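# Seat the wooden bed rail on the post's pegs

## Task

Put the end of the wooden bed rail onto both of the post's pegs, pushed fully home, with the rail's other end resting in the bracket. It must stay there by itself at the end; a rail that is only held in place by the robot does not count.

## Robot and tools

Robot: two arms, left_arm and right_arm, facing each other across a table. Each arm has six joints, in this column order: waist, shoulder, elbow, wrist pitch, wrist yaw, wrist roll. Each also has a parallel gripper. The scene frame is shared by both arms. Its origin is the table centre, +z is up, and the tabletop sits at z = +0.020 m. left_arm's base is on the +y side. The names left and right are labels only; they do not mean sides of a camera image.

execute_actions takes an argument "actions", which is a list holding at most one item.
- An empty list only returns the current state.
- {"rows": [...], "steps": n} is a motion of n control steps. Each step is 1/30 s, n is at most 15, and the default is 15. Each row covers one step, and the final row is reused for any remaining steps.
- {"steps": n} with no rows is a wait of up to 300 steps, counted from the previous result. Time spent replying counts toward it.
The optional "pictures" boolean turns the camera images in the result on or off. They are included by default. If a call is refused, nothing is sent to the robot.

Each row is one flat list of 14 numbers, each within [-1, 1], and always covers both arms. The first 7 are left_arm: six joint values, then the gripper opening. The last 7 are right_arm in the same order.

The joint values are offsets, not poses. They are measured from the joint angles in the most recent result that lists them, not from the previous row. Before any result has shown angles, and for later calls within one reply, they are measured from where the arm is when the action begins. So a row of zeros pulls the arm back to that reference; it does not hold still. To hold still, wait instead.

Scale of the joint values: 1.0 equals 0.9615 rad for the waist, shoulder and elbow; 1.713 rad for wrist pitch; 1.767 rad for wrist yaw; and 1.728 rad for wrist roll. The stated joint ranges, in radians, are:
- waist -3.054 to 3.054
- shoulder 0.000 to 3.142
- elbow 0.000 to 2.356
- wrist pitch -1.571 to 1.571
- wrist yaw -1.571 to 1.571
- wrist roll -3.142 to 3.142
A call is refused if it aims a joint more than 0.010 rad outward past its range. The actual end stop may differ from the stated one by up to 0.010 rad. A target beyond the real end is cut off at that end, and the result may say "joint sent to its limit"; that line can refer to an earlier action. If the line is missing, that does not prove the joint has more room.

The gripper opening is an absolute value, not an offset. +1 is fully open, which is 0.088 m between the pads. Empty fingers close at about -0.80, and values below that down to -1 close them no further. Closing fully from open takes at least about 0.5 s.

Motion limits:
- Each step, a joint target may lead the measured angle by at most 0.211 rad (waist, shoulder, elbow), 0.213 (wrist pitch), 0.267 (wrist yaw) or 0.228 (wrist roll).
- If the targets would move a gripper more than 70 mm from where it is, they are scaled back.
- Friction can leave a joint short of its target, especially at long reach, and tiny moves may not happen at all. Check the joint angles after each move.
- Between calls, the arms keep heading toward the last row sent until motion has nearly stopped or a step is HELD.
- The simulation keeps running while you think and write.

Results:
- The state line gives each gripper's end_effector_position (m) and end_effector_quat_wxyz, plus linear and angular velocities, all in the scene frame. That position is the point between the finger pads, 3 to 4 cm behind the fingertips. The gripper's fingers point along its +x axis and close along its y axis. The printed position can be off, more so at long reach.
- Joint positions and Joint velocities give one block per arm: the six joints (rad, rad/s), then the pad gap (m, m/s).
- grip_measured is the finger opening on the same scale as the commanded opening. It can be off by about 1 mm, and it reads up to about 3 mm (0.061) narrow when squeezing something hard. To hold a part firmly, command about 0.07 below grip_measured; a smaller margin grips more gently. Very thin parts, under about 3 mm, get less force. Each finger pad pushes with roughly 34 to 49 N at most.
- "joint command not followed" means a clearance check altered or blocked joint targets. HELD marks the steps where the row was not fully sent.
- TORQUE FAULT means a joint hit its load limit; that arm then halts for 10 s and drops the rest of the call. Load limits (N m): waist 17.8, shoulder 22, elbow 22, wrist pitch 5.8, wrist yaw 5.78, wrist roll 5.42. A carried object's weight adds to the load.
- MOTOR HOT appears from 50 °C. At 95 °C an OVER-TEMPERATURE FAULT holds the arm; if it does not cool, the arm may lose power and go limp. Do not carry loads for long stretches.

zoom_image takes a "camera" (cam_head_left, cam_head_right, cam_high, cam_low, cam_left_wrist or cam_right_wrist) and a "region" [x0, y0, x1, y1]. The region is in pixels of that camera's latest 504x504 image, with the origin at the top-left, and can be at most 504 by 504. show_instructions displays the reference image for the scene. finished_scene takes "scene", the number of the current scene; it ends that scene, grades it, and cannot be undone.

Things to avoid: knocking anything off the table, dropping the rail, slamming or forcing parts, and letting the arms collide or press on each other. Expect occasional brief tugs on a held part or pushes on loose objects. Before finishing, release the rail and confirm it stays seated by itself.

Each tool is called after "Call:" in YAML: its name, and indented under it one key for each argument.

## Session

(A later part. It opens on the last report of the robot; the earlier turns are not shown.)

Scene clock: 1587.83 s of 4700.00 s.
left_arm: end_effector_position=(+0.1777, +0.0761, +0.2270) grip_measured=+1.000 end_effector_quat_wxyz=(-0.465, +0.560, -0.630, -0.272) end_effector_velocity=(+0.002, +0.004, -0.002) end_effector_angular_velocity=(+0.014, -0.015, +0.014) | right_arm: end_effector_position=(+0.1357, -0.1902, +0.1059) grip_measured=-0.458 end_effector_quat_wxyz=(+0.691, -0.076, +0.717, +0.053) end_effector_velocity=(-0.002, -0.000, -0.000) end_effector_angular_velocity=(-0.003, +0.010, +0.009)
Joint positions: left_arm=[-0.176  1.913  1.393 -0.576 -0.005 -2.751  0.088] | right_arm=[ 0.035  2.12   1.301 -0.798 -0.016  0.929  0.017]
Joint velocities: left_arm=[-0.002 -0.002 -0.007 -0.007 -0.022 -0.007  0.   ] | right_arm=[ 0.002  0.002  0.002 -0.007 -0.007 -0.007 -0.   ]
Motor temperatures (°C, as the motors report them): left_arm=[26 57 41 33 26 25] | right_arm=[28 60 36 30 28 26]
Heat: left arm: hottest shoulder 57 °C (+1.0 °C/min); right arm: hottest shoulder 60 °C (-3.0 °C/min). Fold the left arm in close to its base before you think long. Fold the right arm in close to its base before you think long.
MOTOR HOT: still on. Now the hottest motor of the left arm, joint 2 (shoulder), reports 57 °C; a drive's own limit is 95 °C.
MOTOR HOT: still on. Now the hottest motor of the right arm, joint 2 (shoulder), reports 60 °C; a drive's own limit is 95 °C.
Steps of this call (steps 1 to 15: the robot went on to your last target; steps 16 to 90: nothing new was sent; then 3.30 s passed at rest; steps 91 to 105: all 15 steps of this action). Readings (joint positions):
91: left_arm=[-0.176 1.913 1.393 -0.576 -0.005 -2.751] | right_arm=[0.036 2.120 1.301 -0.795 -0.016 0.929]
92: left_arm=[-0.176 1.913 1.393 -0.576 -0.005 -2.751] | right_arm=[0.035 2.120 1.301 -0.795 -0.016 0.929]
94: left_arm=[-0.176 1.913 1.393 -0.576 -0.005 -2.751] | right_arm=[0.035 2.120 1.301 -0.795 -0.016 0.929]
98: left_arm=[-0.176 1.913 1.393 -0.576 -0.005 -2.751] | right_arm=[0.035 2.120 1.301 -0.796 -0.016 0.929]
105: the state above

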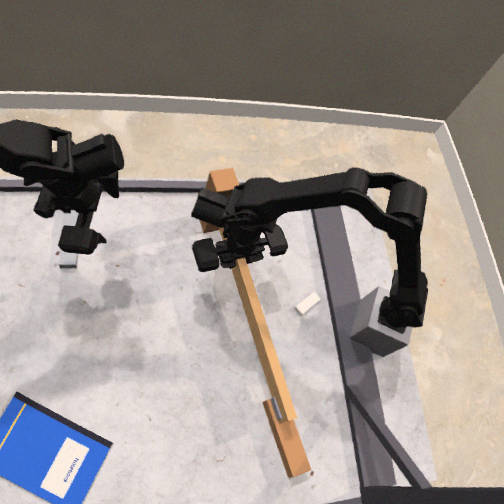

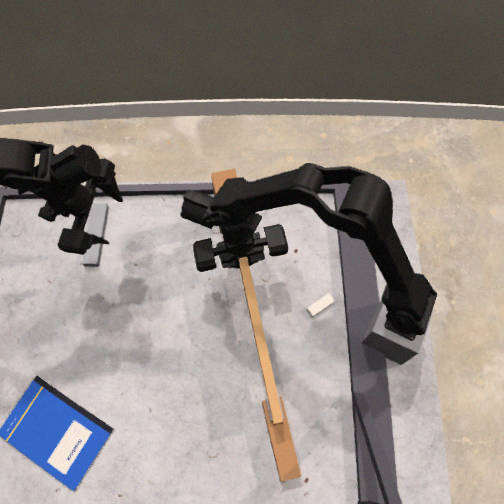

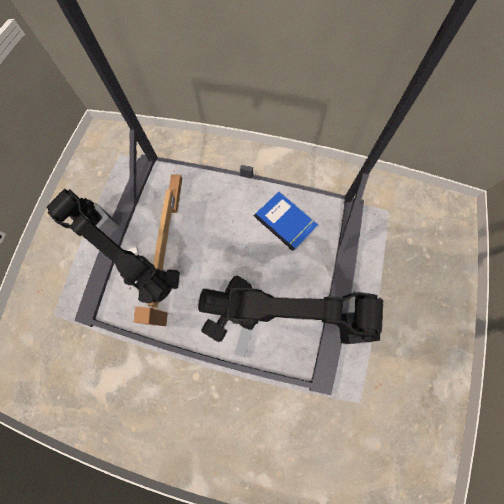

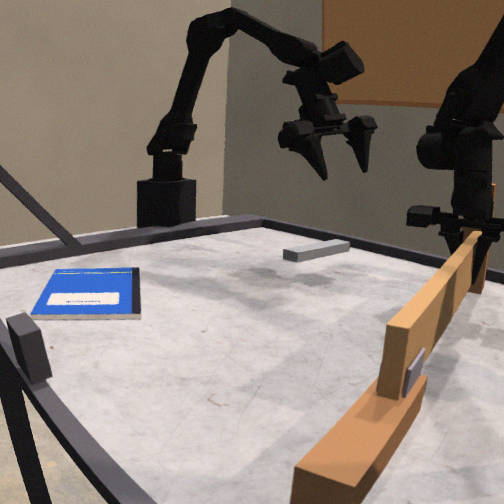

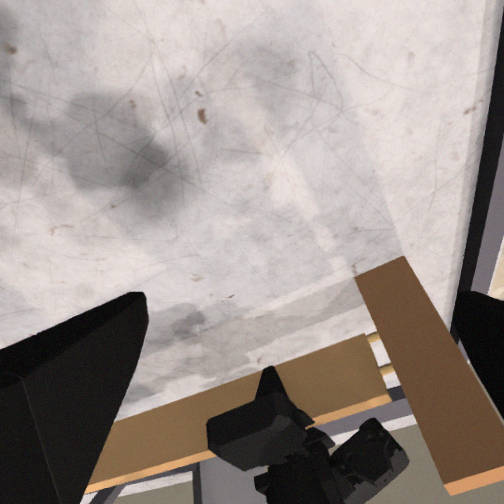

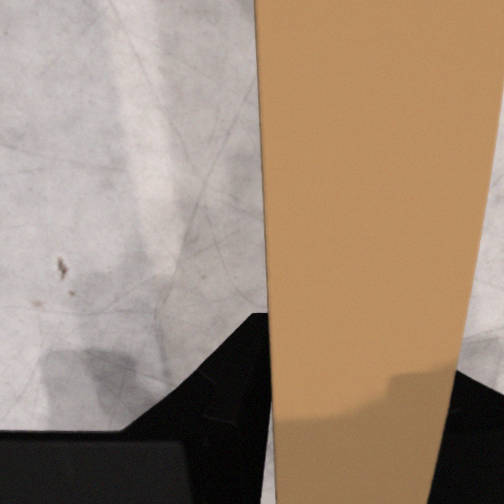

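Call:
execute_actions:
  actions:
    - {"rows":[[0,0,0,0,0,0,1,0.002,-0.04,0.006,0.005,0.003,0,-1]],"steps":15}

Call:
zoom_image:
  camera: "cam_left_wrist"
  region: [320,310,410,400]

Scene clock: 1591.37 s of 4700.00 s.
left_arm: end_effector_position=(+0.1777, +0.0761, +0.2270) grip_measured=+1.000 end_effector_quat_wxyz=(-0.465, +0.560, -0.630, -0.272) end_effector_velocity=(-0.002, +0.002, +0.002) end_effector_angular_velocity=(+0.002, +0.003, -0.012) | right_arm: end_effector_position=(+0.1355, -0.1888, +0.1083) grip_measured=-0.458 end_effector_quat_wxyz=(+0.692, -0.074, +0.716, +0.057) end_effector_velocity=(-0.004, -0.002, -0.001) end_effector_angular_velocity=(-0.001, +0.025, +0.004)
Joint positions: left_arm=[-0.176  1.913  1.393 -0.576 -0.005 -2.751  0.088] | right_arm=[ 0.037  2.113  1.301 -0.797 -0.016  0.929  0.017]
Joint velocities: left_arm=[-0.002 -0.007 -0.002 -0.007  0.007  0.007  0.   ] | right_arm=[-0.002 -0.002 -0.007 -0.007 -0.022 -0.007 -0.   ]
Motor temperatures (°C, as the motors report them): left_arm=[26 57 41 33 26 25] | right_arm=[28 60 36 30 28 26]
Heat: left arm: hottest shoulder 57 °C (+1.0 °C/min); right arm: hottest shoulder 60 °C (-3.0 °C/min). Fold the left arm in close to its base before you think long. Fold the right arm in close to its base before you think long.
MOTOR HOT: still on. Now the hottest motor of the left arm, joint 2 (shoulder), reports 57 °C; a drive's own limit is 95 °C.
MOTOR HOT: still on. Now the hottest motor of the right arm, joint 2 (shoulder), reports 60 °C; a drive's own limit is 95 °C.
Steps of this call (steps 1 to 15: the robot went on to your last target; steps 16 to 90: nothing new was sent; then 0.03 s passed at rest; steps 91 to 105: all 15 steps of this action). Readings (joint positions):
91: left_arm=[-0.176 1.913 1.393 -0.576 -0.005 -2.751] | right_arm=[0.035 2.120 1.301 -0.798 -0.016 0.929]
92: left_arm=[-0.176 1.913 1.393 -0.576 -0.005 -2.751] | right_arm=[0.035 2.119 1.301 -0.798 -0.016 0.929]
94: left_arm=[-0.176 1.913 1.393 -0.576 -0.005 -2.751] | right_arm=[0.035 2.117 1.301 -0.797 -0.016 0.929]
98: left_arm=[-0.176 1.913 1.393 -0.576 -0.005 -2.751] | right_arm=[0.037 2.114 1.301 -0.797 -0.016 0.929]
105: the state above

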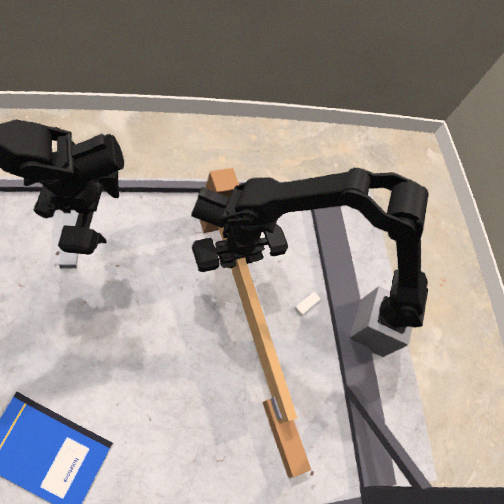

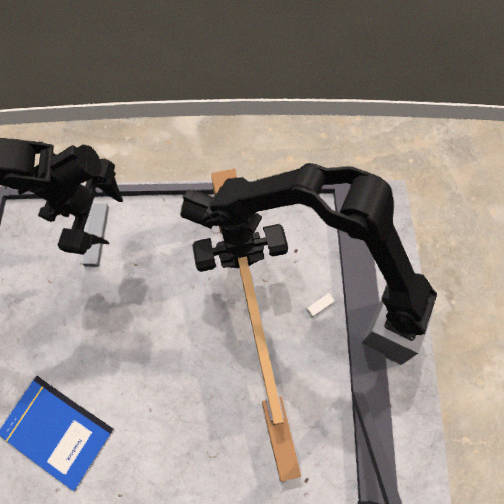

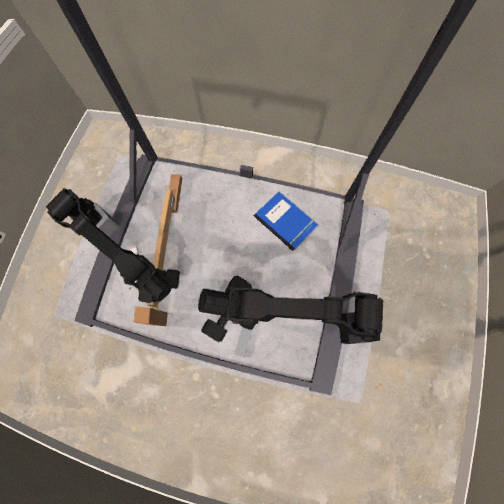

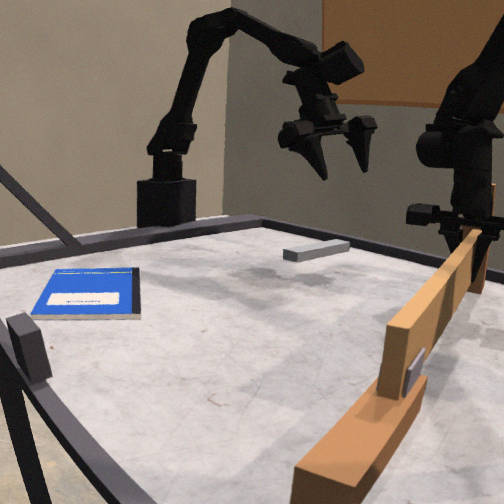

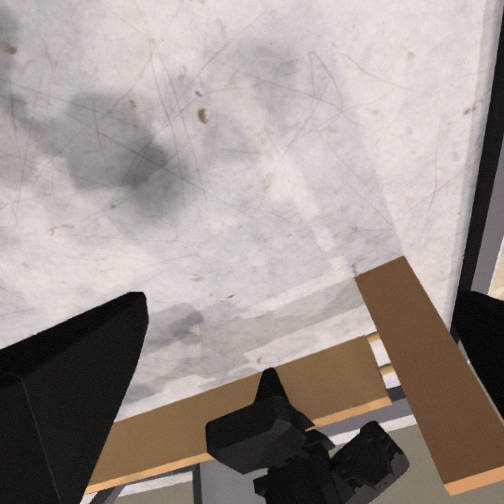

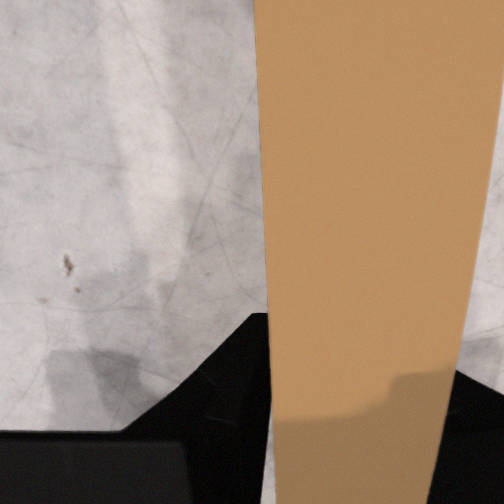

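Region (320, 310, 410, 400) of cam_left_wrist's 504x504 image, scaled by 5.600, with more detail than that image has.

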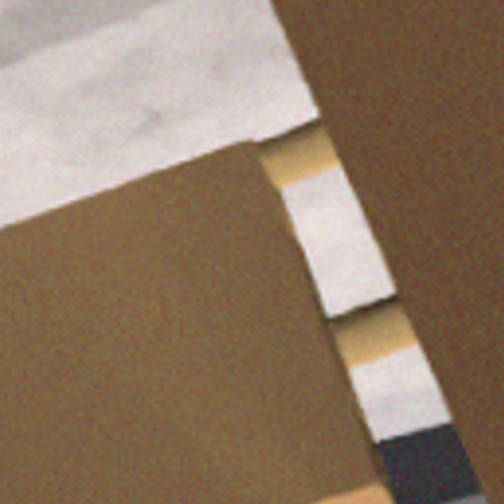

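Call:
execute_actions:
  actions:
    - {"rows":[[0,0,0,0,0,0,1,-0.012,0.012,0.006,-0.001,0.008,0,-1],[0,0,0,0,0,0,1,-0.012,0.013,0.006,-0.001,0.008,0,-1],[0,0,0,0,0,0,1,-0.012,0.014,0.006,-0.001,0.008,0,-1],[0,0,0,0,0,0,1,-0.012,0.015,0.006,-0.001,0.008,0,-1],[0,0,0,0,0,0,1,-0.012,0.016,0.006,-0.001,0.008,0,-1],[0,0,0,0,0,0,1,-0.012,0.017,0.006,-0.001,0.008,0,-1],[0,0,0,0,0,0,1,-0.012,0.018,0.006,-0.001,0.008,0,-1],[0,0,0,0,0,0,1,-0.012,0.019,0.006,-0.001,0.008,0,-1],[0,0,0,0,0,0,1,-0.012,0.020,0.006,-0.001,0.008,0,-1],[0,0,0,0,0,0,1,-0.012,0.021,0.006,-0.001,0.008,0,-1],[0,0,0,0,0,0,1,-0.012,0.022,0.006,-0.001,0.008,0,-1],[0,0,0,0,0,0,1,-0.012,0.023,0.006,-0.001,0.008,0,-1],[0,0,0,0,0,0,1,-0.012,0.024,0.006,-0.001,0.008,0,-1],[0,0,0,0,0,0,1,-0.012,0.025,0.006,-0.001,0.008,0,-1],[0,0,0,0,0,0,1,-0.012,0.026,0.006,-0.001,0.008,0,-1]],"steps":15}
  pictures: false

Call:
execute_actions:
  actions:
    - {"steps":10}
  pictures: false

Scene clock: 1599.43 s of 4700.00 s.
left_arm: end_effector_position=(+0.1777, +0.0761, +0.2270) grip_measured=+1.000 end_effector_quat_wxyz=(-0.465, +0.560, -0.630, -0.272) end_effector_velocity=(-0.002, -0.001, +0.001) end_effector_angular_velocity=(-0.008, +0.003, +0.016) | right_arm: end_effector_position=(+0.1357, -0.1907, +0.1047) grip_measured=-0.458 end_effector_quat_wxyz=(+0.691, -0.077, +0.717, +0.052) end_effector_velocity=(-0.002, -0.003, -0.003) end_effector_angular_velocity=(-0.012, +0.014, +0.005)
Joint positions: left_arm=[-0.176  1.913  1.393 -0.576 -0.005 -2.751  0.088] | right_arm=[ 0.035  2.124  1.301 -0.798 -0.014  0.929  0.017]
Joint velocities: left_arm=[-0.007 -0.002 -0.002  0.007 -0.007 -0.022  0.   ] | right_arm=[-0.002  0.007 -0.002 -0.007 -0.007 -0.007 -0.   ]
Motor temperatures (°C, as the motors report them): left_arm=[26 57 41 33 26 25] | right_arm=[27 63 36 30 28 26]
Heat: left arm: hottest shoulder 57 °C (+1.0 °C/min); right arm: hottest shoulder 63 °C (+1.0 °C/min). Fold the left arm in close to its base before you think long. Fold the right arm in close to its base before you think long.
MOTOR HOT: still on. Now the hottest motor of the left arm, joint 2 (shoulder), reports 57 °C; a drive's own limit is 95 °C.
MOTOR HOT: still on. Now the hottest motor of the right arm, joint 2 (shoulder), reports 63 °C; a drive's own limit is 95 °C.
Steps of this call (steps 1 to 15: the robot went on to your last target; steps 16 to 90: nothing new was sent; then 4.57 s passed at rest; steps 91 to 105: all 15 steps of this action). Readings (joint positions):
91: left_arm=[-0.176 1.913 1.393 -0.576 -0.005 -2.751] | right_arm=[0.037 2.113 1.301 -0.797 -0.016 0.929]
92: left_arm=[-0.176 1.913 1.393 -0.576 -0.005 -2.751] | right_arm=[0.037 2.113 1.301 -0.797 -0.015 0.929]
94: left_arm=[-0.176 1.913 1.393 -0.576 -0.005 -2.751] | right_arm=[0.037 2.114 1.301 -0.797 -0.015 0.929]
98: left_arm=[-0.176 1.913 1.393 -0.576 -0.005 -2.751] | right_arm=[0.037 2.116 1.301 -0.798 -0.015 0.929]
105: the state above

Scene clock: 1599.77 s of 4700.00 s.
left_arm: end_effector_position=(+0.1777, +0.0761, +0.2270) grip_measured=+1.000 end_effector_quat_wxyz=(-0.465, +0.560, -0.630, -0.272) end_effector_velocity=(-0.003, +0.003, -0.002) end_effector_angular_velocity=(+0.013, -0.008, -0.010) | right_arm: end_effector_position=(+0.1357, -0.1907, +0.1045) grip_measured=-0.458 end_effector_quat_wxyz=(+0.690, -0.078, +0.717, +0.052) end_effector_velocity=(-0.003, -0.001, +0.000) end_effector_angular_velocity=(+0.003, +0.023, +0.004)
Joint positions: left_arm=[-0.176  1.913  1.393 -0.576 -0.005 -2.751  0.088] | right_arm=[ 0.035  2.125  1.301 -0.797 -0.014  0.929  0.017]
Joint velocities: left_arm=[-0.007 -0.002 -0.007 -0.007 -0.007  0.007  0.   ] | right_arm=[-0.002 -0.002 -0.002 -0.007 -0.022 -0.007 -0.   ]
Motor temperatures (°C, as the motors report them): left_arm=[26 57 41 33 26 25] | right_arm=[27 63 36 30 28 26]
Heat: left arm: hottest shoulder 57 °C (+1.0 °C/min); right arm: hottest shoulder 63 °C (+1.0 °C/min). Fold the left arm in close to its base before you think long. Fold the right arm in close to its base before you think long.
MOTOR HOT: still on. Now the hottest motor of the left arm, joint 2 (shoulder), reports 57 °C; a drive's own limit is 95 °C.
MOTOR HOT: still on. Now the hottest motor of the right arm, joint 2 (shoulder), reports 63 °C; a drive's own limit is 95 °C.
Steps of this call (steps 1 to 10: the robot went on to your last target). Readings (joint positions):
1: left_arm=[-0.176 1.913 1.393 -0.576 -0.005 -2.751] | right_arm=[0.035 2.124 1.301 -0.798 -0.014 0.929]
2: left_arm=[-0.176 1.913 1.393 -0.576 -0.005 -2.751] | right_arm=[0.035 2.124 1.301 -0.798 -0.014 0.929]
4: left_arm=[-0.176 1.913 1.393 -0.576 -0.005 -2.751] | right_arm=[0.035 2.125 1.301 -0.798 -0.014 0.929]
8: left_arm=[-0.176 1.913 1.393 -0.576 -0.005 -2.751] | right_arm=[0.035 2.125 1.301 -0.797 -0.014 0.929]
10: the state above

Call:
execute_actions:
  actions:
    - {"rows":[[0,0,0,0,0,0,1,-0.012,0.017,0.006,0.006,0.008,0,-1]],"steps":15}
  pictures: false

Call:
execute_actions:
  actions:
    - {"rows":[[0,0,0,0,0,0,1,-0.012,0.013,0.02,0.003,0.008,0,-1]],"steps":15}
  pictures: false

Call:
execute_actions:
  actions:
    - {"rows":[[0,0,0,0,0,0,1,-0.012,0.013,0.02,0.003,0.008,0,-1]],"steps":15}
  pictures: false

Call:
execute_actions:
  actions:
    - {"rows":[[0,0,0,0,0,0,1,-0.012,0.013,0.02,0.003,0.008,0,-1]],"steps":15}
  pictures: false

Scene clock: 1607.97 s of 4700.00 s.
left_arm: end_effector_position=(+0.1777, +0.0761, +0.2270) grip_measured=+1.000 end_effector_quat_wxyz=(-0.465, +0.560, -0.630, -0.272) end_effector_velocity=(+0.000, -0.001, -0.001) end_effector_angular_velocity=(-0.002, -0.003, +0.007) | right_arm: end_effector_position=(+0.1360, -0.1903, +0.1029) grip_measured=-0.458 end_effector_quat_wxyz=(+0.691, -0.077, +0.717, +0.052) end_effector_velocity=(-0.001, -0.002, +0.000) end_effector_angular_velocity=(-0.002, +0.011, +0.034)
Joint positions: left_arm=[-0.176  1.913  1.393 -0.576 -0.005 -2.751  0.088] | right_arm=[ 0.035  2.129  1.301 -0.792 -0.014  0.929  0.017]
Joint velocities: left_arm=[-0.002  0.002 -0.002  0.007 -0.007 -0.007  0.   ] | right_arm=[-0.002 -0.002 -0.002 -0.007 -0.007 -0.037 -0.   ]
Motor temperatures (°C, as the motors report them): left_arm=[26 57 41 33 26 25] | right_arm=[27 61 36 30 28 26]
Heat: left arm: hottest shoulder 57 °C (+1.0 °C/min); right arm: hottest shoulder 61 °C (+0.0 °C/min). Fold the left arm in close to its base before you think long. Fold the right arm in close to its base before you think long.
MOTOR HOT: still on. Now the hottest motor of the left arm, joint 2 (shoulder), reports 57 °C; a drive's own limit is 95 °C.
MOTOR HOT: still on. Now the hottest motor of the right arm, joint 2 (shoulder), reports 61 °C; a drive's own limit is 95 °C.
Steps of this call (steps 1 to 15: the robot went on to your last target; steps 16 to 90: nothing new was sent; then 4.70 s passed at rest; steps 91 to 105: all 15 steps of this action). Readings (joint positions):
91: left_arm=[-0.176 1.913 1.393 -0.576 -0.005 -2.751] | right_arm=[0.035 2.125 1.301 -0.797 -0.014 0.929]
92: left_arm=[-0.176 1.913 1.393 -0.576 -0.005 -2.751] | right_arm=[0.035 2.126 1.301 -0.796 -0.014 0.929]
94: left_arm=[-0.176 1.913 1.393 -0.576 -0.005 -2.751] | right_arm=[0.035 2.128 1.301 -0.793 -0.014 0.929]
98: left_arm=[-0.176 1.913 1.393 -0.576 -0.005 -2.751] | right_arm=[0.035 2.129 1.301 -0.792 -0.014 0.929]
105: the state above

Scene clock: 1608.47 s of 4700.00 s.
left_arm: end_effector_position=(+0.1777, +0.0761, +0.2270) grip_measured=+1.000 end_effector_quat_wxyz=(-0.465, +0.560, -0.630, -0.272) end_effector_velocity=(-0.002, +0.002, +0.002) end_effector_angular_velocity=(+0.000, +0.017, +0.014) | right_arm: end_effector_position=(+0.1361, -0.1899, +0.1027) grip_measured=-0.458 end_effector_quat_wxyz=(+0.691, -0.077, +0.717, +0.052) end_effector_velocity=(-0.003, -0.005, +0.001) end_effector_angular_velocity=(-0.016, +0.017, +0.005)
Joint positions: left_arm=[-0.176  1.913  1.393 -0.576 -0.005 -2.751  0.088] | right_arm=[ 0.035  2.13   1.302 -0.792 -0.014  0.929  0.017]
Joint velocities: left_arm=[-0.002 -0.007 -0.002 -0.007  0.007 -0.022  0.   ] | right_arm=[-0.002 -0.002 -0.002 -0.022 -0.007 -0.007  0.   ]
Motor temperatures (°C, as the motors report them): left_arm=[26 57 41 33 26 25] | right_arm=[27 61 36 30 28 26]
Heat: left arm: hottest shoulder 57 °C (+1.0 °C/min); right arm: hottest shoulder 61 °C (+0.0 °C/min). Fold the left arm in close to its base before you think long. Fold the right arm in close to its base before you think long.
MOTOR HOT: still on. Now the hottest motor of the left arm, joint 2 (shoulder), reports 57 °C; a drive's own limit is 95 °C.
MOTOR HOT: still on. Now the hottest motor of the right arm, joint 2 (shoulder), reports 61 °C; a drive's own limit is 95 °C.
Steps of this call (steps 1 to 15: all 15 steps of this action). Readings (joint positions):
1: left_arm=[-0.176 1.913 1.393 -0.576 -0.005 -2.751] | right_arm=[0.035 2.129 1.301 -0.792 -0.014 0.929]
2: left_arm=[-0.176 1.913 1.393 -0.576 -0.005 -2.751] | right_arm=[0.035 2.130 1.301 -0.792 -0.014 0.929]
4: left_arm=[-0.176 1.913 1.393 -0.576 -0.005 -2.751] | right_arm=[0.035 2.130 1.301 -0.792 -0.014 0.929]
8: left_arm=[-0.176 1.913 1.393 -0.576 -0.005 -2.751] | right_arm=[0.035 2.130 1.302 -0.792 -0.014 0.929]
15: the state above

Scene clock: 1608.97 s of 4700.00 s.
left_arm: end_effector_position=(+0.1777, +0.0761, +0.2270) grip_measured=+1.000 end_effector_quat_wxyz=(-0.465, +0.560, -0.630, -0.272) end_effector_velocity=(-0.005, +0.002, -0.003) end_effector_angular_velocity=(+0.010, +0.018, +0.009) | right_arm: end_effector_position=(+0.1361, -0.1900, +0.1024) grip_measured=-0.458 end_effector_quat_wxyz=(+0.690, -0.077, +0.717, +0.052) end_effector_velocity=(-0.001, -0.002, +0.000) end_effector_angular_velocity=(-0.003, +0.010, +0.005)
Joint positions: left_arm=[-0.176  1.913  1.393 -0.576 -0.005 -2.751  0.088] | right_arm=[ 0.035  2.132  1.302 -0.792 -0.014  0.929  0.017]
Joint velocities: left_arm=[-0.007  0.002 -0.002 -0.007  0.007 -0.022  0.   ] | right_arm=[-0.002 -0.002 -0.002 -0.007 -0.007 -0.007  0.   ]
Motor temperatures (°C, as the motors report them): left_arm=[26 57 41 33 26 25] | right_arm=[27 61 36 30 28 26]
Heat: left arm: hottest shoulder 57 °C (+1.0 °C/min); right arm: hottest shoulder 61 °C (+0.0 °C/min). Fold the left arm in close to its base before you think long. Fold the right arm in close to its base before you think long.
MOTOR HOT: still on. Now the hottest motor of the left arm, joint 2 (shoulder), reports 57 °C; a drive's own limit is 95 °C.
MOTOR HOT: still on. Now the hottest motor of the right arm, joint 2 (shoulder), reports 61 °C; a drive's own limit is 95 °C.
Steps of this call (steps 1 to 15: all 15 steps of this action). Readings (joint positions):
1: left_arm=[-0.176 1.913 1.393 -0.576 -0.005 -2.751] | right_arm=[0.035 2.131 1.302 -0.792 -0.014 0.929]
2: left_arm=[-0.176 1.913 1.393 -0.576 -0.005 -2.751] | right_arm=[0.035 2.131 1.302 -0.792 -0.014 0.929]
4: left_arm=[-0.176 1.913 1.393 -0.576 -0.005 -2.751] | right_arm=[0.035 2.132 1.302 -0.792 -0.014 0.929]
8: left_arm=[-0.176 1.913 1.393 -0.576 -0.005 -2.751] | right_arm=[0.035 2.132 1.302 -0.792 -0.014 0.929]
15: the state above

Scene clock: 1609.47 s of 4700.00 s.
left_arm: end_effector_position=(+0.1777, +0.0761, +0.2270) grip_measured=+1.000 end_effector_quat_wxyz=(-0.465, +0.560, -0.630, -0.272) end_effector_velocity=(+0.002, +0.005, +0.000) end_effector_angular_velocity=(+0.017, -0.001, +0.012) | right_arm: end_effector_position=(+0.1361, -0.1898, +0.1021) grip_measured=-0.458 end_effector_quat_wxyz=(+0.690, -0.077, +0.718, +0.052) end_effector_velocity=(-0.003, -0.001, +0.000) end_effector_angular_velocity=(-0.003, +0.010, +0.009)
Joint positions: left_arm=[-0.176  1.913  1.393 -0.576 -0.005 -2.751  0.088] | right_arm=[ 0.035  2.133  1.303 -0.792 -0.014  0.929  0.017]
Joint velocities: left_arm=[ 0.002 -0.007 -0.002 -0.022 -0.007 -0.007  0.   ] | right_arm=[ 0.002 -0.002 -0.002 -0.007 -0.007 -0.007 -0.   ]
Motor temperatures (°C, as the motors report them): left_arm=[26 57 41 33 26 25] | right_arm=[27 61 36 30 28 26]
Heat: left arm: hottest shoulder 57 °C (+1.0 °C/min); right arm: hottest shoulder 61 °C (+0.0 °C/min). Fold the left arm in close to its base before you think long. Fold the right arm in close to its base before you think long.
MOTOR HOT: still on. Now the hottest motor of the left arm, joint 2 (shoulder), reports 57 °C; a drive's own limit is 95 °C.
MOTOR HOT: still on. Now the hottest motor of the right arm, joint 2 (shoulder), reports 61 °C; a drive's own limit is 95 °C.
Steps of this call (steps 1 to 15: all 15 steps of this action). Readings (joint positions):
1: left_arm=[-0.176 1.913 1.393 -0.576 -0.005 -2.751] | right_arm=[0.035 2.132 1.303 -0.792 -0.014 0.929]
2: left_arm=[-0.176 1.913 1.393 -0.576 -0.005 -2.751] | right_arm=[0.035 2.132 1.303 -0.792 -0.014 0.929]
4: left_arm=[-0.176 1.913 1.393 -0.576 -0.005 -2.751] | right_arm=[0.035 2.133 1.303 -0.792 -0.014 0.929]
8: left_arm=[-0.176 1.913 1.393 -0.576 -0.005 -2.751] | right_arm=[0.035 2.133 1.303 -0.792 -0.014 0.929]
15: the state above

Elbow needs larger command.

Call:
execute_actions:
  actions:
    - {"rows":[[0,0,0,0,0,0,1,-0.008,0,0.03,0.003,0.006,0,-1]],"steps":15}
  pictures: false

Call:
execute_actions:
  actions:
    - {"rows":[[0,0,0,0,0,0,1,-0.008,0.013,0.03,0.003,0.006,0,-1]],"steps":15}
  pictures: false

Call:
execute_actions:
  actions:
    - {"rows":[[0,0,0,0,0,0,1,-0.008,0.013,0.03,0.003,0.006,0,-1]],"steps":15}
  pictures: false

Scene clock: 1613.60 s of 4700.00 s.
left_arm: end_effector_position=(+0.1777, +0.0761, +0.2270) grip_measured=+1.000 end_effector_quat_wxyz=(-0.465, +0.560, -0.630, -0.272) end_effector_velocity=(-0.002, +0.000, +0.001) end_effector_angular_velocity=(-0.008, +0.009, +0.001) | right_arm: end_effector_position=(+0.1363, -0.1890, +0.1028) grip_measured=-0.458 end_effector_quat_wxyz=(+0.690, -0.076, +0.718, +0.053) end_effector_velocity=(+0.001, -0.002, -0.002) end_effector_angular_velocity=(+0.002, +0.008, +0.014)
Joint positions: left_arm=[-0.176  1.913  1.393 -0.576 -0.005 -2.751  0.088] | right_arm=[ 0.035  2.133  1.306 -0.793 -0.016  0.929  0.017]
Joint velocities: left_arm=[-0.002 -0.007 -0.007  0.007  0.007 -0.007  0.   ] | right_arm=[-0.007  0.002 -0.007  0.007 -0.007 -0.022 -0.   ]
Motor temperatures (°C, as the motors report them): left_arm=[26 57 41 33 26 25] | right_arm=[27 60 37 30 28 26]
Heat: left arm: hottest shoulder 57 °C (+1.0 °C/min); right arm: hottest shoulder 60 °C (-1.0 °C/min). Fold the left arm in close to its base before you think long. Fold the right arm in close to its base before you think long.
MOTOR HOT: still on. Now the hottest motor of the left arm, joint 2 (shoulder), reports 57 °C; a drive's own limit is 95 °C.
MOTOR HOT: still on. Now the hottest motor of the right arm, joint 2 (shoulder), reports 60 °C; a drive's own limit is 95 °C.
Steps of this call (steps 1 to 15: the robot went on to your last target; steps 16 to 90: nothing new was sent; then 0.63 s passed at rest; steps 91 to 105: all 15 steps of this action). Readings (joint positions):
91: left_arm=[-0.176 1.913 1.393 -0.576 -0.005 -2.751] | right_arm=[0.035 2.133 1.305 -0.792 -0.015 0.929]
92: left_arm=[-0.176 1.913 1.393 -0.576 -0.005 -2.751] | right_arm=[0.035 2.133 1.305 -0.792 -0.016 0.929]
94: left_arm=[-0.176 1.913 1.393 -0.576 -0.005 -2.751] | right_arm=[0.035 2.133 1.306 -0.792 -0.016 0.929]
98: left_arm=[-0.176 1.913 1.393 -0.576 -0.005 -2.751] | right_arm=[0.035 2.133 1.306 -0.792 -0.016 0.929]
105: the state above

Scene clock: 1614.10 s of 4700.00 s.
left_arm: end_effector_position=(+0.1777, +0.0761, +0.2270) grip_measured=+1.000 end_effector_quat_wxyz=(-0.465, +0.560, -0.630, -0.272) end_effector_velocity=(+0.002, -0.001, +0.001) end_effector_angular_velocity=(-0.007, -0.004, +0.012) | right_arm: end_effector_position=(+0.1363, -0.1889, +0.1025) grip_measured=-0.458 end_effector_quat_wxyz=(+0.689, -0.077, +0.718, +0.052) end_effector_velocity=(+0.001, -0.003, +0.000) end_effector_angular_velocity=(-0.010, -0.003, +0.005)
Joint positions: left_arm=[-0.176  1.913  1.393 -0.576 -0.005 -2.751  0.088] | right_arm=[ 0.035  2.135  1.309 -0.796 -0.016  0.929  0.017]
Joint velocities: left_arm=[ 0.002 -0.002 -0.002  0.007 -0.007 -0.007  0.   ] | right_arm=[-0.002 -0.002 -0.002 -0.007  0.007 -0.007 -0.   ]
Motor temperatures (°C, as the motors report them): left_arm=[26 57 41 33 26 25] | right_arm=[27 60 37 30 28 26]
Heat: left arm: hottest shoulder 57 °C (+1.0 °C/min); right arm: hottest shoulder 60 °C (-1.0 °C/min). Fold the left arm in close to its base before you think long. Fold the right arm in close to its base before you think long.
MOTOR HOT: still on. Now the hottest motor of the left arm, joint 2 (shoulder), reports 57 °C; a drive's own limit is 95 °C.
MOTOR HOT: still on. Now the hottest motor of the right arm, joint 2 (shoulder), reports 60 °C; a drive's own limit is 95 °C.
Steps of this call (steps 1 to 15: all 15 steps of this action). Readings (joint positions):
1: left_arm=[-0.176 1.913 1.393 -0.576 -0.005 -2.751] | right_arm=[0.035 2.133 1.307 -0.793 -0.016 0.929]
2: left_arm=[-0.176 1.913 1.393 -0.576 -0.005 -2.751] | right_arm=[0.035 2.134 1.308 -0.794 -0.016 0.929]
4: left_arm=[-0.176 1.913 1.393 -0.576 -0.005 -2.751] | right_arm=[0.035 2.135 1.308 -0.795 -0.016 0.929]
8: left_arm=[-0.176 1.913 1.393 -0.576 -0.005 -2.751] | right_arm=[0.035 2.135 1.309 -0.796 -0.016 0.929]
15: the state above

Scene clock: 1614.60 s of 4700.00 s.
left_arm: end_effector_position=(+0.1777, +0.0761, +0.2270) grip_measured=+1.000 end_effector_quat_wxyz=(-0.465, +0.560, -0.630, -0.272) end_effector_velocity=(-0.000, +0.002, -0.003) end_effector_angular_velocity=(+0.012, -0.002, +0.007) | right_arm: end_effector_position=(+0.1363, -0.1886, +0.1023) grip_measured=-0.458 end_effector_quat_wxyz=(+0.689, -0.078, +0.719, +0.052) end_effector_velocity=(-0.000, -0.000, +0.001) end_effector_angular_velocity=(+0.001, +0.008, +0.004)
Joint positions: left_arm=[-0.176  1.913  1.393 -0.576 -0.005 -2.751  0.088] | right_arm=[ 0.035  2.138  1.313 -0.799 -0.017  0.929  0.017]
Joint velocities: left_arm=[-0.002  0.002 -0.002 -0.007 -0.007 -0.007  0.   ] | right_arm=[-0.002 -0.002  0.002 -0.007 -0.007 -0.007  0.   ]
Motor temperatures (°C, as the motors report them): left_arm=[26 57 41 33 26 25] | right_arm=[27 60 37 30 28 26]
Heat: left arm: hottest shoulder 57 °C (+1.0 °C/min); right arm: hottest shoulder 60 °C (-1.0 °C/min). Fold the left arm in close to its base before you think long. Fold the right arm in close to its base before you think long.
MOTOR HOT: still on. Now the hottest motor of the left arm, joint 2 (shoulder), reports 57 °C; a drive's own limit is 95 °C.
MOTOR HOT: still on. Now the hottest motor of the right arm, joint 2 (shoulder), reports 60 °C; a drive's own limit is 95 °C.
Steps of this call (steps 1 to 15: all 15 steps of this action). Readings (joint positions):
1: left_arm=[-0.176 1.913 1.393 -0.576 -0.005 -2.751] | right_arm=[0.035 2.136 1.310 -0.797 -0.016 0.929]
2: left_arm=[-0.176 1.913 1.393 -0.576 -0.005 -2.751] | right_arm=[0.035 2.136 1.311 -0.797 -0.016 0.929]
4: left_arm=[-0.176 1.913 1.393 -0.576 -0.005 -2.751] | right_arm=[0.035 2.138 1.312 -0.798 -0.017 0.929]
8: left_arm=[-0.176 1.913 1.393 -0.576 -0.005 -2.751] | right_arm=[0.035 2.138 1.312 -0.799 -0.017 0.929]
15: the state above

Call:
execute_actions:
  actions:
    - {"rows":[[0,0,0,0,0,0,1,0,-0.033,0.006,-0.0045,0.003,0,-1]],"steps":15}
  pictures: false

Call:
execute_actions:
  actions:
    - {"rows":[[0,0,0,0,0,0,1,-0.01,-0.029,0.006,-0.001,0.008,0,-1],[0,0,0,0,0,0,1,-0.01,-0.0297,0.006,-0.0012,0.008,0,-1],[0,0,0,0,0,0,1,-0.01,-0.0304,0.006,-0.0014,0.008,0,-1],[0,0,0,0,0,0,1,-0.01,-0.0311,0.006,-0.0016,0.008,0,-1],[0,0,0,0,0,0,1,-0.01,-0.0318,0.006,-0.0018,0.008,0,-1],[0,0,0,0,0,0,1,-0.01,-0.0325,0.006,-0.002,0.008,0,-1],[0,0,0,0,0,0,1,-0.01,-0.0332,0.006,-0.0022,0.008,0,-1],[0,0,0,0,0,0,1,-0.01,-0.0339,0.006,-0.0024,0.008,0,-1],[0,0,0,0,0,0,1,-0.01,-0.0346,0.006,-0.0026,0.008,0,-1],[0,0,0,0,0,0,1,-0.01,-0.0353,0.006,-0.0028,0.008,0,-1],[0,0,0,0,0,0,1,-0.01,-0.036,0.006,-0.003,0.008,0,-1],[0,0,0,0,0,0,1,-0.01,-0.0367,0.006,-0.0032,0.008,0,-1],[0,0,0,0,0,0,1,-0.01,-0.0374,0.006,-0.0034,0.008,0,-1],[0,0,0,0,0,0,1,-0.01,-0.0381,0.006,-0.0036,0.008,0,-1],[0,0,0,0,0,0,1,-0.01,-0.0388,0.006,-0.0038,0.008,0,-1]],"steps":15}
  pictures: false

Call:
execute_actions:
  actions:
    - {"steps":8}
  pictures: false

Scene clock: 1629.80 s of 4700.00 s.
left_arm: end_effector_position=(+0.1777, +0.0761, +0.2270) grip_measured=+1.000 end_effector_quat_wxyz=(-0.465, +0.560, -0.630, -0.272) end_effector_velocity=(+0.002, +0.005, -0.002) end_effector_angular_velocity=(+0.024, -0.014, +0.014) | right_arm: end_effector_position=(+0.1358, -0.1889, +0.1041) grip_measured=-0.458 end_effector_quat_wxyz=(+0.689, -0.078, +0.719, +0.052) end_effector_velocity=(-0.001, -0.002, +0.000) end_effector_angular_velocity=(-0.004, +0.010, -0.010)
Joint positions: left_arm=[-0.176  1.913  1.393 -0.576 -0.005 -2.751  0.088] | right_arm=[ 0.035  2.133  1.313 -0.804 -0.017  0.929  0.017]
Joint velocities: left_arm=[-0.002 -0.002 -0.002 -0.022 -0.022 -0.007  0.   ] | right_arm=[-0.002 -0.002 -0.002 -0.007 -0.007  0.007  0.   ]
Motor temperatures (°C, as the motors report them): left_arm=[26 57 41 33 26 25] | right_arm=[27 58 38 30 28 26]
Heat: left arm: hottest shoulder 57 °C (+0.0 °C/min); right arm: hottest shoulder 58 °C (-2.0 °C/min). Fold the left arm in close to its base before you think long. Fold the right arm in close to its base before you think long.
MOTOR HOT: still on. Now the hottest motor of the left arm, joint 2 (shoulder), reports 57 °C; a drive's own limit is 95 °C.
MOTOR HOT: still on. Now the hottest motor of the right arm, joint 2 (shoulder), reports 58 °C; a drive's own limit is 95 °C.
Steps of this call (steps 1 to 15: the robot went on to your last target; steps 16 to 90: nothing new was sent; then 11.70 s passed at rest; steps 91 to 105: all 15 steps of this action). Readings (joint positions):
91: left_arm=[-0.176 1.913 1.393 -0.576 -0.005 -2.751] | right_arm=[0.035 2.138 1.313 -0.799 -0.017 0.929]
92: left_arm=[-0.176 1.913 1.393 -0.576 -0.005 -2.751] | right_arm=[0.035 2.138 1.313 -0.800 -0.017 0.929]
94: left_arm=[-0.176 1.913 1.393 -0.576 -0.005 -2.751] | right_arm=[0.035 2.138 1.313 -0.801 -0.017 0.929]
98: left_arm=[-0.176 1.913 1.393 -0.576 -0.005 -2.751] | right_arm=[0.035 2.134 1.313 -0.804 -0.017 0.929]
105: the state above

Scene clock: 1630.30 s of 4700.00 s.
left_arm: end_effector_position=(+0.1777, +0.0761, +0.2270) grip_measured=+1.000 end_effector_quat_wxyz=(-0.465, +0.560, -0.630, -0.272) end_effector_velocity=(+0.002, +0.002, +0.002) end_effector_angular_velocity=(+0.005, -0.022, +0.001) | right_arm: end_effector_position=(+0.1360, -0.1890, +0.1054) grip_measured=-0.458 end_effector_quat_wxyz=(+0.689, -0.078, +0.718, +0.052) end_effector_velocity=(-0.000, -0.000, +0.005) end_effector_angular_velocity=(+0.010, +0.004, +0.004)
Joint positions: left_arm=[-0.176  1.913  1.393 -0.576 -0.005 -2.751  0.088] | right_arm=[ 0.035  2.129  1.313 -0.806 -0.016  0.929  0.017]
Joint velocities: left_arm=[-0.002 -0.007 -0.002 -0.007 -0.022  0.007  0.   ] | right_arm=[-0.002 -0.017 -0.002 -0.007 -0.007 -0.007  0.   ]
Motor temperatures (°C, as the motors report them): left_arm=[26 57 41 33 26 25] | right_arm=[27 59 38 30 28 26]
Heat: left arm: hottest shoulder 57 °C (+0.0 °C/min); right arm: hottest shoulder 59 °C (-1.0 °C/min). Fold the left arm in close to its base before you think long. Fold the right arm in close to its base before you think long.
MOTOR HOT: still on. Now the hottest motor of the left arm, joint 2 (shoulder), reports 57 °C; a drive's own limit is 95 °C.
MOTOR HOT: still on. Now the hottest motor of the right arm, joint 2 (shoulder), reports 59 °C; a drive's own limit is 95 °C.
Steps of this call (steps 1 to 15: all 15 steps of this action). Readings (joint positions):
1: left_arm=[-0.176 1.913 1.393 -0.576 -0.005 -2.751] | right_arm=[0.035 2.133 1.313 -0.804 -0.017 0.929]
2: left_arm=[-0.176 1.913 1.393 -0.576 -0.005 -2.751] | right_arm=[0.035 2.133 1.313 -0.804 -0.017 0.929]
4: left_arm=[-0.176 1.913 1.393 -0.576 -0.005 -2.751] | right_arm=[0.035 2.133 1.313 -0.804 -0.017 0.929]
8: left_arm=[-0.176 1.913 1.393 -0.576 -0.005 -2.751] | right_arm=[0.035 2.132 1.313 -0.804 -0.016 0.929]
15: the state above

Scene clock: 1630.57 s of 4700.00 s.
left_arm: end_effector_position=(+0.1777, +0.0761, +0.2270) grip_measured=+1.000 end_effector_quat_wxyz=(-0.465, +0.560, -0.630, -0.272) end_effector_velocity=(-0.004, -0.001, +0.001) end_effector_angular_velocity=(-0.009, +0.016, +0.009) | right_arm: end_effector_position=(+0.1360, -0.1890, +0.1056) grip_measured=-0.458 end_effector_quat_wxyz=(+0.690, -0.078, +0.718, +0.052) end_effector_velocity=(-0.001, -0.002, +0.000) end_effector_angular_velocity=(-0.003, +0.010, +0.004)
Joint positions: left_arm=[-0.176  1.913  1.393 -0.576 -0.005 -2.751  0.088] | right_arm=[ 0.035  2.128  1.313 -0.807 -0.016  0.929  0.017]
Joint velocities: left_arm=[-0.007 -0.002 -0.002  0.007  0.007 -0.022  0.   ] | right_arm=[-0.002 -0.002 -0.002 -0.007 -0.007 -0.007 -0.   ]
Motor temperatures (°C, as the motors report them): left_arm=[26 57 41 33 26 25] | right_arm=[27 59 38 30 28 26]
Heat: left arm: hottest shoulder 57 °C (+0.0 °C/min); right arm: hottest shoulder 59 °C (-1.0 °C/min). Fold the left arm in close to its base before you think long. Fold the right arm in close to its base before you think long.
MOTOR HOT: still on. Now the hottest motor of the left arm, joint 2 (shoulder), reports 57 °C; a drive's own limit is 95 °C.
MOTOR HOT: still on. Now the hottest motor of the right arm, joint 2 (shoulder), reports 59 °C; a drive's own limit is 95 °C.
Steps of this call (steps 1 to 8: the robot went on to your last target). Readings (joint positions):
1: left_arm=[-0.176 1.913 1.393 -0.576 -0.005 -2.751] | right_arm=[0.035 2.129 1.313 -0.807 -0.016 0.929]
2: left_arm=[-0.176 1.913 1.393 -0.576 -0.005 -2.751] | right_arm=[0.035 2.128 1.313 -0.807 -0.016 0.929]
4: left_arm=[-0.176 1.913 1.393 -0.576 -0.005 -2.751] | right_arm=[0.035 2.128 1.313 -0.807 -0.016 0.929]
8: the state above

Call:
execute_actions:
  actions:
    - {"rows":[[0,0,0,0,0,0,1,-0.01,0,0.006,-0.001,0.008,0,-1],[0,0,0,0,0,0,1,-0.01,0,0.006,-0.0015,0.008,0,-1],[0,0,0,0,0,0,1,-0.01,0,0.006,-0.002,0.008,0,-1],[0,0,0,0,0,0,1,-0.01,0,0.006,-0.0025,0.008,0,-1],[0,0,0,0,0,0,1,-0.01,0,0.006,-0.003,0.008,0,-1],[0,0,0,0,0,0,1,-0.01,0,0.006,-0.0035,0.008,0,-1],[0,0,0,0,0,0,1,-0.01,0,0.006,-0.004,0.008,0,-1],[0,0,0,0,0,0,1,-0.01,0,0.006,-0.0045,0.008,0,-1],[0,0,0,0,0,0,1,-0.01,0,0.006,-0.005,0.008,0,-1],[0,0,0,0,0,0,1,-0.01,0,0.006,-0.0055,0.008,0,-1],[0,0,0,0,0,0,1,-0.01,0,0.006,-0.006,0.008,0,-1],[0,0,0,0,0,0,1,-0.01,0,0.006,-0.0065,0.008,0,-1],[0,0,0,0,0,0,1,-0.01,0,0.006,-0.007,0.008,0,-1],[0,0,0,0,0,0,1,-0.01,0,0.006,-0.0075,0.008,0,-1],[0,0,0,0,0,0,1,-0.01,0,0.006,-0.008,0.008,0,-1]],"steps":15}
  pictures: false

Call:
execute_actions:
  actions:
    - {"rows":[[0,0,0,0,0,0,1,0,0.0135,0.006,0.003,0.004,0,-1]],"steps":12}
  pictures: false

Call:
execute_actions:
  actions:
    - {"rows":[[0,0,0,0,0,0,1,-0.01,0,0.006,0.005,0.008,0,-1],[0,0,0,0,0,0,1,-0.01,0,0.006,0.0055,0.008,0,-1],[0,0,0,0,0,0,1,-0.01,0,0.006,0.006,0.008,0,-1],[0,0,0,0,0,0,1,-0.01,0,0.006,0.0065,0.008,0,-1],[0,0,0,0,0,0,1,-0.01,0,0.006,0.007,0.008,0,-1],[0,0,0,0,0,0,1,-0.01,0,0.006,0.0075,0.008,0,-1],[0,0,0,0,0,0,1,-0.01,0,0.006,0.008,0.008,0,-1],[0,0,0,0,0,0,1,-0.01,0,0.006,0.0085,0.008,0,-1],[0,0,0,0,0,0,1,-0.01,0,0.006,0.009,0.008,0,-1],[0,0,0,0,0,0,1,-0.01,0,0.006,0.0095,0.008,0,-1],[0,0,0,0,0,0,1,-0.01,0,0.006,0.01,0.008,0,-1],[0,0,0,0,0,0,1,-0.01,0,0.006,0.0105,0.008,0,-1],[0,0,0,0,0,0,1,-0.01,0,0.006,0.011,0.008,0,-1],[0,0,0,0,0,0,1,-0.01,0,0.006,0.0115,0.008,0,-1],[0,0,0,0,0,0,1,-0.01,0,0.006,0.012,0.008,0,-1]],"steps":15}
  pictures: false

Call:
execute_actions:
  actions:
    - {"rows":[[0,0,0,0,0,0,1,0,0.0135,0.006,0.003,0.004,0,-1]],"steps":12}
  pictures: false

Call:
execute_actions:
  actions:
    - {"rows":[[0,0,0,0,0,0,1,-0.01,0,0.006,-0.001,0.008,0,-1],[0,0,0,0,0,0,1,-0.01,0,0.006,-0.0015,0.008,0,-1],[0,0,0,0,0,0,1,-0.01,0,0.006,-0.002,0.008,0,-1],[0,0,0,0,0,0,1,-0.01,0,0.006,-0.0025,0.008,0,-1],[0,0,0,0,0,0,1,-0.01,0,0.006,-0.003,0.008,0,-1],[0,0,0,0,0,0,1,-0.01,0,0.006,-0.0035,0.008,0,-1],[0,0,0,0,0,0,1,-0.01,0,0.006,-0.004,0.008,0,-1],[0,0,0,0,0,0,1,-0.01,0,0.006,-0.0045,0.008,0,-1],[0,0,0,0,0,0,1,-0.01,0,0.006,-0.005,0.008,0,-1],[0,0,0,0,0,0,1,-0.01,0,0.006,-0.0055,0.008,0,-1],[0,0,0,0,0,0,1,-0.01,0,0.006,-0.006,0.008,0,-1],[0,0,0,0,0,0,1,-0.01,0,0.006,-0.0065,0.008,0,-1],[0,0,0,0,0,0,1,-0.01,0,0.006,-0.007,0.008,0,-1],[0,0,0,0,0,0,1,-0.01,0,0.006,-0.0075,0.008,0,-1],[0,0,0,0,0,0,1,-0.01,0,0.006,-0.008,0.008,0,-1]],"steps":15}
  pictures: false

Scene clock: 1654.40 s of 4700.00 s.
left_arm: end_effector_position=(+0.1777, +0.0761, +0.2270) grip_measured=+1.000 end_effector_quat_wxyz=(-0.465, +0.560, -0.630, -0.272) end_effector_velocity=(-0.000, +0.002, +0.002) end_effector_angular_velocity=(+0.003, -0.003, +0.007) | right_arm: end_effector_position=(+0.1358, -0.1895, +0.1057) grip_measured=-0.458 end_effector_quat_wxyz=(+0.689, -0.078, +0.719, +0.051) end_effector_velocity=(-0.001, -0.002, -0.001) end_effector_angular_velocity=(-0.007, +0.012, +0.004)
Joint positions: left_arm=[-0.176  1.913  1.393 -0.576 -0.005 -2.751  0.088] | right_arm=[ 0.035  2.128  1.313 -0.809 -0.016  0.929  0.017]
Joint velocities: left_arm=[-0.002 -0.007 -0.002 -0.007 -0.007 -0.007  0.   ] | right_arm=[-0.002  0.002 -0.002 -0.007 -0.007 -0.007 -0.   ]
Motor temperatures (°C, as the motors report them): left_arm=[26 57 41 33 26 25] | right_arm=[27 66 37 29 28 26]
Heat: left arm: hottest shoulder 57 °C (+0.0 °C/min); right arm: hottest shoulder 66 °C (+4.1 °C/min). Fold the left arm in close to its base before you think long. Fold the right arm in close to its base before you think long.
MOTOR HOT: still on. Now the hottest motor of the left arm, joint 2 (shoulder), reports 57 °C; a drive's own limit is 95 °C.
MOTOR HOT: still on. Now the hottest motor of the right arm, joint 2 (shoulder), reports 66 °C; a drive's own limit is 95 °C.
Steps of this call (steps 1 to 15: the robot went on to your last target; steps 16 to 90: nothing new was sent; then 20.33 s passed at rest; steps 91 to 105: all 15 steps of this action). Readings (joint positions):
91: left_arm=[-0.176 1.913 1.393 -0.576 -0.005 -2.751] | right_arm=[0.035 2.128 1.313 -0.807 -0.016 0.929]
92: left_arm=[-0.176 1.913 1.393 -0.576 -0.005 -2.751] | right_arm=[0.035 2.128 1.313 -0.807 -0.016 0.929]
94: left_arm=[-0.176 1.913 1.393 -0.576 -0.005 -2.751] | right_arm=[0.035 2.128 1.313 -0.807 -0.016 0.929]
98: left_arm=[-0.176 1.913 1.393 -0.576 -0.005 -2.751] | right_arm=[0.035 2.128 1.313 -0.807 -0.016 0.929]
105: the state above

Scene clock: 1654.80 s of 4700.00 s.
left_arm: end_effector_position=(+0.1777, +0.0761, +0.2270) grip_measured=+1.000 end_effector_quat_wxyz=(-0.465, +0.560, -0.630, -0.272) end_effector_velocity=(+0.002, +0.005, -0.002) end_effector_angular_velocity=(+0.022, -0.001, +0.012) | right_arm: end_effector_position=(+0.1358, -0.1895, +0.1053) grip_measured=-0.458 end_effector_quat_wxyz=(+0.689, -0.079, +0.719, +0.051) end_effector_velocity=(-0.004, -0.002, -0.000) end_effector_angular_velocity=(-0.000, +0.026, +0.018)
Joint positions: left_arm=[-0.176  1.913  1.393 -0.576 -0.005 -2.751  0.088] | right_arm=[ 0.035  2.13   1.313 -0.809 -0.016  0.929  0.017]
Joint velocities: left_arm=[ 0.002 -0.002 -0.002 -0.022 -0.007 -0.007  0.   ] | right_arm=[-0.002 -0.002 -0.007 -0.007 -0.022 -0.022  0.   ]
Motor temperatures (°C, as the motors report them): left_arm=[26 57 41 33 26 25] | right_arm=[27 66 37 29 28 26]
Heat: left arm: hottest shoulder 57 °C (+0.0 °C/min); right arm: hottest shoulder 66 °C (+4.0 °C/min). Fold the left arm in close to its base before you think long. Fold the right arm in close to its base before you think long.
MOTOR HOT: still on. Now the hottest motor of the left arm, joint 2 (shoulder), reports 57 °C; a drive's own limit is 95 °C.
MOTOR HOT: still on. Now the hottest motor of the right arm, joint 2 (shoulder), reports 66 °C; a drive's own limit is 95 °C.
Steps of this call (steps 1 to 12: all 12 steps of this action). Readings (joint positions):
1: left_arm=[-0.176 1.913 1.393 -0.576 -0.005 -2.751] | right_arm=[0.035 2.129 1.313 -0.809 -0.016 0.929]
2: left_arm=[-0.176 1.913 1.393 -0.576 -0.005 -2.751] | right_arm=[0.035 2.129 1.313 -0.809 -0.016 0.929]
4: left_arm=[-0.176 1.913 1.393 -0.576 -0.005 -2.751] | right_arm=[0.035 2.129 1.313 -0.809 -0.016 0.929]
8: left_arm=[-0.176 1.913 1.393 -0.576 -0.005 -2.751] | right_arm=[0.035 2.130 1.313 -0.809 -0.016 0.929]
12: the state above

Scene clock: 1655.30 s of 4700.00 s.
left_arm: end_effector_position=(+0.1777, +0.0761, +0.2270) grip_measured=+1.000 end_effector_quat_wxyz=(-0.465, +0.560, -0.630, -0.272) end_effector_velocity=(+0.002, -0.001, +0.001) end_effector_angular_velocity=(-0.005, -0.017, +0.014) | right_arm: end_effector_position=(+0.1362, -0.1887, +0.1052) grip_measured=-0.458 end_effector_quat_wxyz=(+0.690, -0.077, +0.718, +0.052) end_effector_velocity=(+0.002, -0.004, +0.000) end_effector_angular_velocity=(-0.010, -0.003, +0.000)
Joint positions: left_arm=[-0.176  1.913  1.393 -0.576 -0.005 -2.751  0.088] | right_arm=[ 0.035  2.13   1.313 -0.805 -0.016  0.929  0.017]
Joint velocities: left_arm=[-0.002 -0.002 -0.002  0.007 -0.022 -0.007  0.   ] | right_arm=[-0.007 -0.002 -0.002 -0.007  0.007 -0.007 -0.   ]
Motor temperatures (°C, as the motors report them): left_arm=[26 57 41 33 26 25] | right_arm=[27 66 37 29 28 26]
Heat: left arm: hottest shoulder 57 °C (+0.0 °C/min); right arm: hottest shoulder 66 °C (+4.0 °C/min). Fold the left arm in close to its base before you think long. Fold the right arm in close to its base before you think long.
MOTOR HOT: still on. Now the hottest motor of the left arm, joint 2 (shoulder), reports 57 °C; a drive's own limit is 95 °C.
MOTOR HOT: still on. Now the hottest motor of the right arm, joint 2 (shoulder), reports 66 °C; a drive's own limit is 95 °C.
Steps of this call (steps 1 to 15: all 15 steps of this action). Readings (joint positions):
1: left_arm=[-0.176 1.913 1.393 -0.576 -0.005 -2.751] | right_arm=[0.035 2.130 1.313 -0.808 -0.016 0.929]
2: left_arm=[-0.176 1.913 1.393 -0.576 -0.005 -2.751] | right_arm=[0.035 2.130 1.313 -0.808 -0.016 0.929]
4: left_arm=[-0.176 1.913 1.393 -0.576 -0.005 -2.751] | right_arm=[0.035 2.130 1.313 -0.807 -0.016 0.929]
8: left_arm=[-0.176 1.913 1.393 -0.576 -0.005 -2.751] | right_arm=[0.035 2.130 1.313 -0.806 -0.016 0.929]
15: the state above

Scene clock: 1655.70 s of 4700.00 s.
left_arm: end_effector_position=(+0.1777, +0.0761, +0.2270) grip_measured=+1.000 end_effector_quat_wxyz=(-0.465, +0.560, -0.630, -0.272) end_effector_velocity=(+0.002, +0.004, -0.002) end_effector_angular_velocity=(+0.014, -0.015, +0.014) | right_arm: end_effector_position=(+0.1357, -0.1887, +0.1047) grip_measured=-0.458 end_effector_quat_wxyz=(+0.689, -0.078, +0.718, +0.052) end_effector_velocity=(-0.002, +0.001, -0.001) end_effector_angular_velocity=(+0.013, +0.020, +0.018)
Joint positions: left_arm=[-0.176  1.913  1.393 -0.576 -0.005 -2.751  0.088] | right_arm=[ 0.037  2.131  1.313 -0.805 -0.016  0.929  0.017]
Joint velocities: left_arm=[-0.002 -0.002 -0.007 -0.007 -0.022 -0.007  0.   ] | right_arm=[-0.002  0.002 -0.002  0.007 -0.022 -0.022 -0.   ]
Motor temperatures (°C, as the motors report them): left_arm=[26 57 41 33 26 25] | right_arm=[27 66 37 29 28 26]
Heat: left arm: hottest shoulder 57 °C (+0.0 °C/min); right arm: hottest shoulder 66 °C (+4.0 °C/min). Fold the left arm in close to its base before you think long. Fold the right arm in close to its base before you think long.
MOTOR HOT: still on. Now the hottest motor of the left arm, joint 2 (shoulder), reports 57 °C; a drive's own limit is 95 °C.
MOTOR HOT: still on. Now the hottest motor of the right arm, joint 2 (shoulder), reports 66 °C; a drive's own limit is 95 °C.
Steps of this call (steps 1 to 12: all 12 steps of this action). Readings (joint positions):
1: left_arm=[-0.176 1.913 1.393 -0.576 -0.005 -2.751] | right_arm=[0.036 2.130 1.313 -0.805 -0.016 0.929]
2: left_arm=[-0.176 1.913 1.393 -0.576 -0.005 -2.751] | right_arm=[0.036 2.130 1.313 -0.805 -0.016 0.929]
4: left_arm=[-0.176 1.913 1.393 -0.576 -0.005 -2.751] | right_arm=[0.037 2.130 1.313 -0.805 -0.016 0.929]
8: left_arm=[-0.176 1.913 1.393 -0.576 -0.005 -2.751] | right_arm=[0.037 2.131 1.313 -0.805 -0.016 0.929]
12: the state above

Scene clock: 1656.20 s of 4700.00 s.
left_arm: end_effector_position=(+0.1777, +0.0761, +0.2270) grip_measured=+1.000 end_effector_quat_wxyz=(-0.465, +0.560, -0.630, -0.272) end_effector_velocity=(-0.002, -0.002, +0.003) end_effector_angular_velocity=(-0.013, +0.002, +0.016) | right_arm: end_effector_position=(+0.1356, -0.1894, +0.1047) grip_measured=-0.458 end_effector_quat_wxyz=(+0.689, -0.079, +0.718, +0.051) end_effector_velocity=(-0.002, +0.000, -0.001) end_effector_angular_velocity=(+0.005, +0.005, -0.005)
Joint positions: left_arm=[-0.176  1.913  1.393 -0.576 -0.005 -2.751  0.088] | right_arm=[ 0.037  2.131  1.313 -0.808 -0.014  0.929  0.017]
Joint velocities: left_arm=[-0.007 -0.002  0.002  0.007 -0.007 -0.022  0.   ] | right_arm=[ 0.002 -0.002 -0.007  0.007 -0.007  0.007 -0.   ]
Motor temperatures (°C, as the motors report them): left_arm=[26 57 41 33 26 25] | right_arm=[27 66 37 29 28 26]
Heat: left arm: hottest shoulder 57 °C (+0.0 °C/min); right arm: hottest shoulder 66 °C (+4.0 °C/min). Fold the left arm in close to its base before you think long. Fold the right arm in close to its base before you think long.
MOTOR HOT: still on. Now the hottest motor of the left arm, joint 2 (shoulder), reports 57 °C; a drive's own limit is 95 °C.
MOTOR HOT: still on. Now the hottest motor of the right arm, joint 2 (shoulder), reports 66 °C; a drive's own limit is 95 °C.
Steps of this call (steps 1 to 15: all 15 steps of this action). Readings (joint positions):
1: left_arm=[-0.176 1.913 1.393 -0.576 -0.005 -2.751] | right_arm=[0.037 2.131 1.313 -0.805 -0.015 0.929]
2: left_arm=[-0.176 1.913 1.393 -0.576 -0.005 -2.751] | right_arm=[0.037 2.131 1.313 -0.805 -0.015 0.929]
4: left_arm=[-0.176 1.913 1.393 -0.576 -0.005 -2.751] | right_arm=[0.037 2.131 1.313 -0.805 -0.015 0.929]
8: left_arm=[-0.176 1.913 1.393 -0.576 -0.005 -2.751] | right_arm=[0.037 2.131 1.313 -0.806 -0.015 0.929]
15: the state above


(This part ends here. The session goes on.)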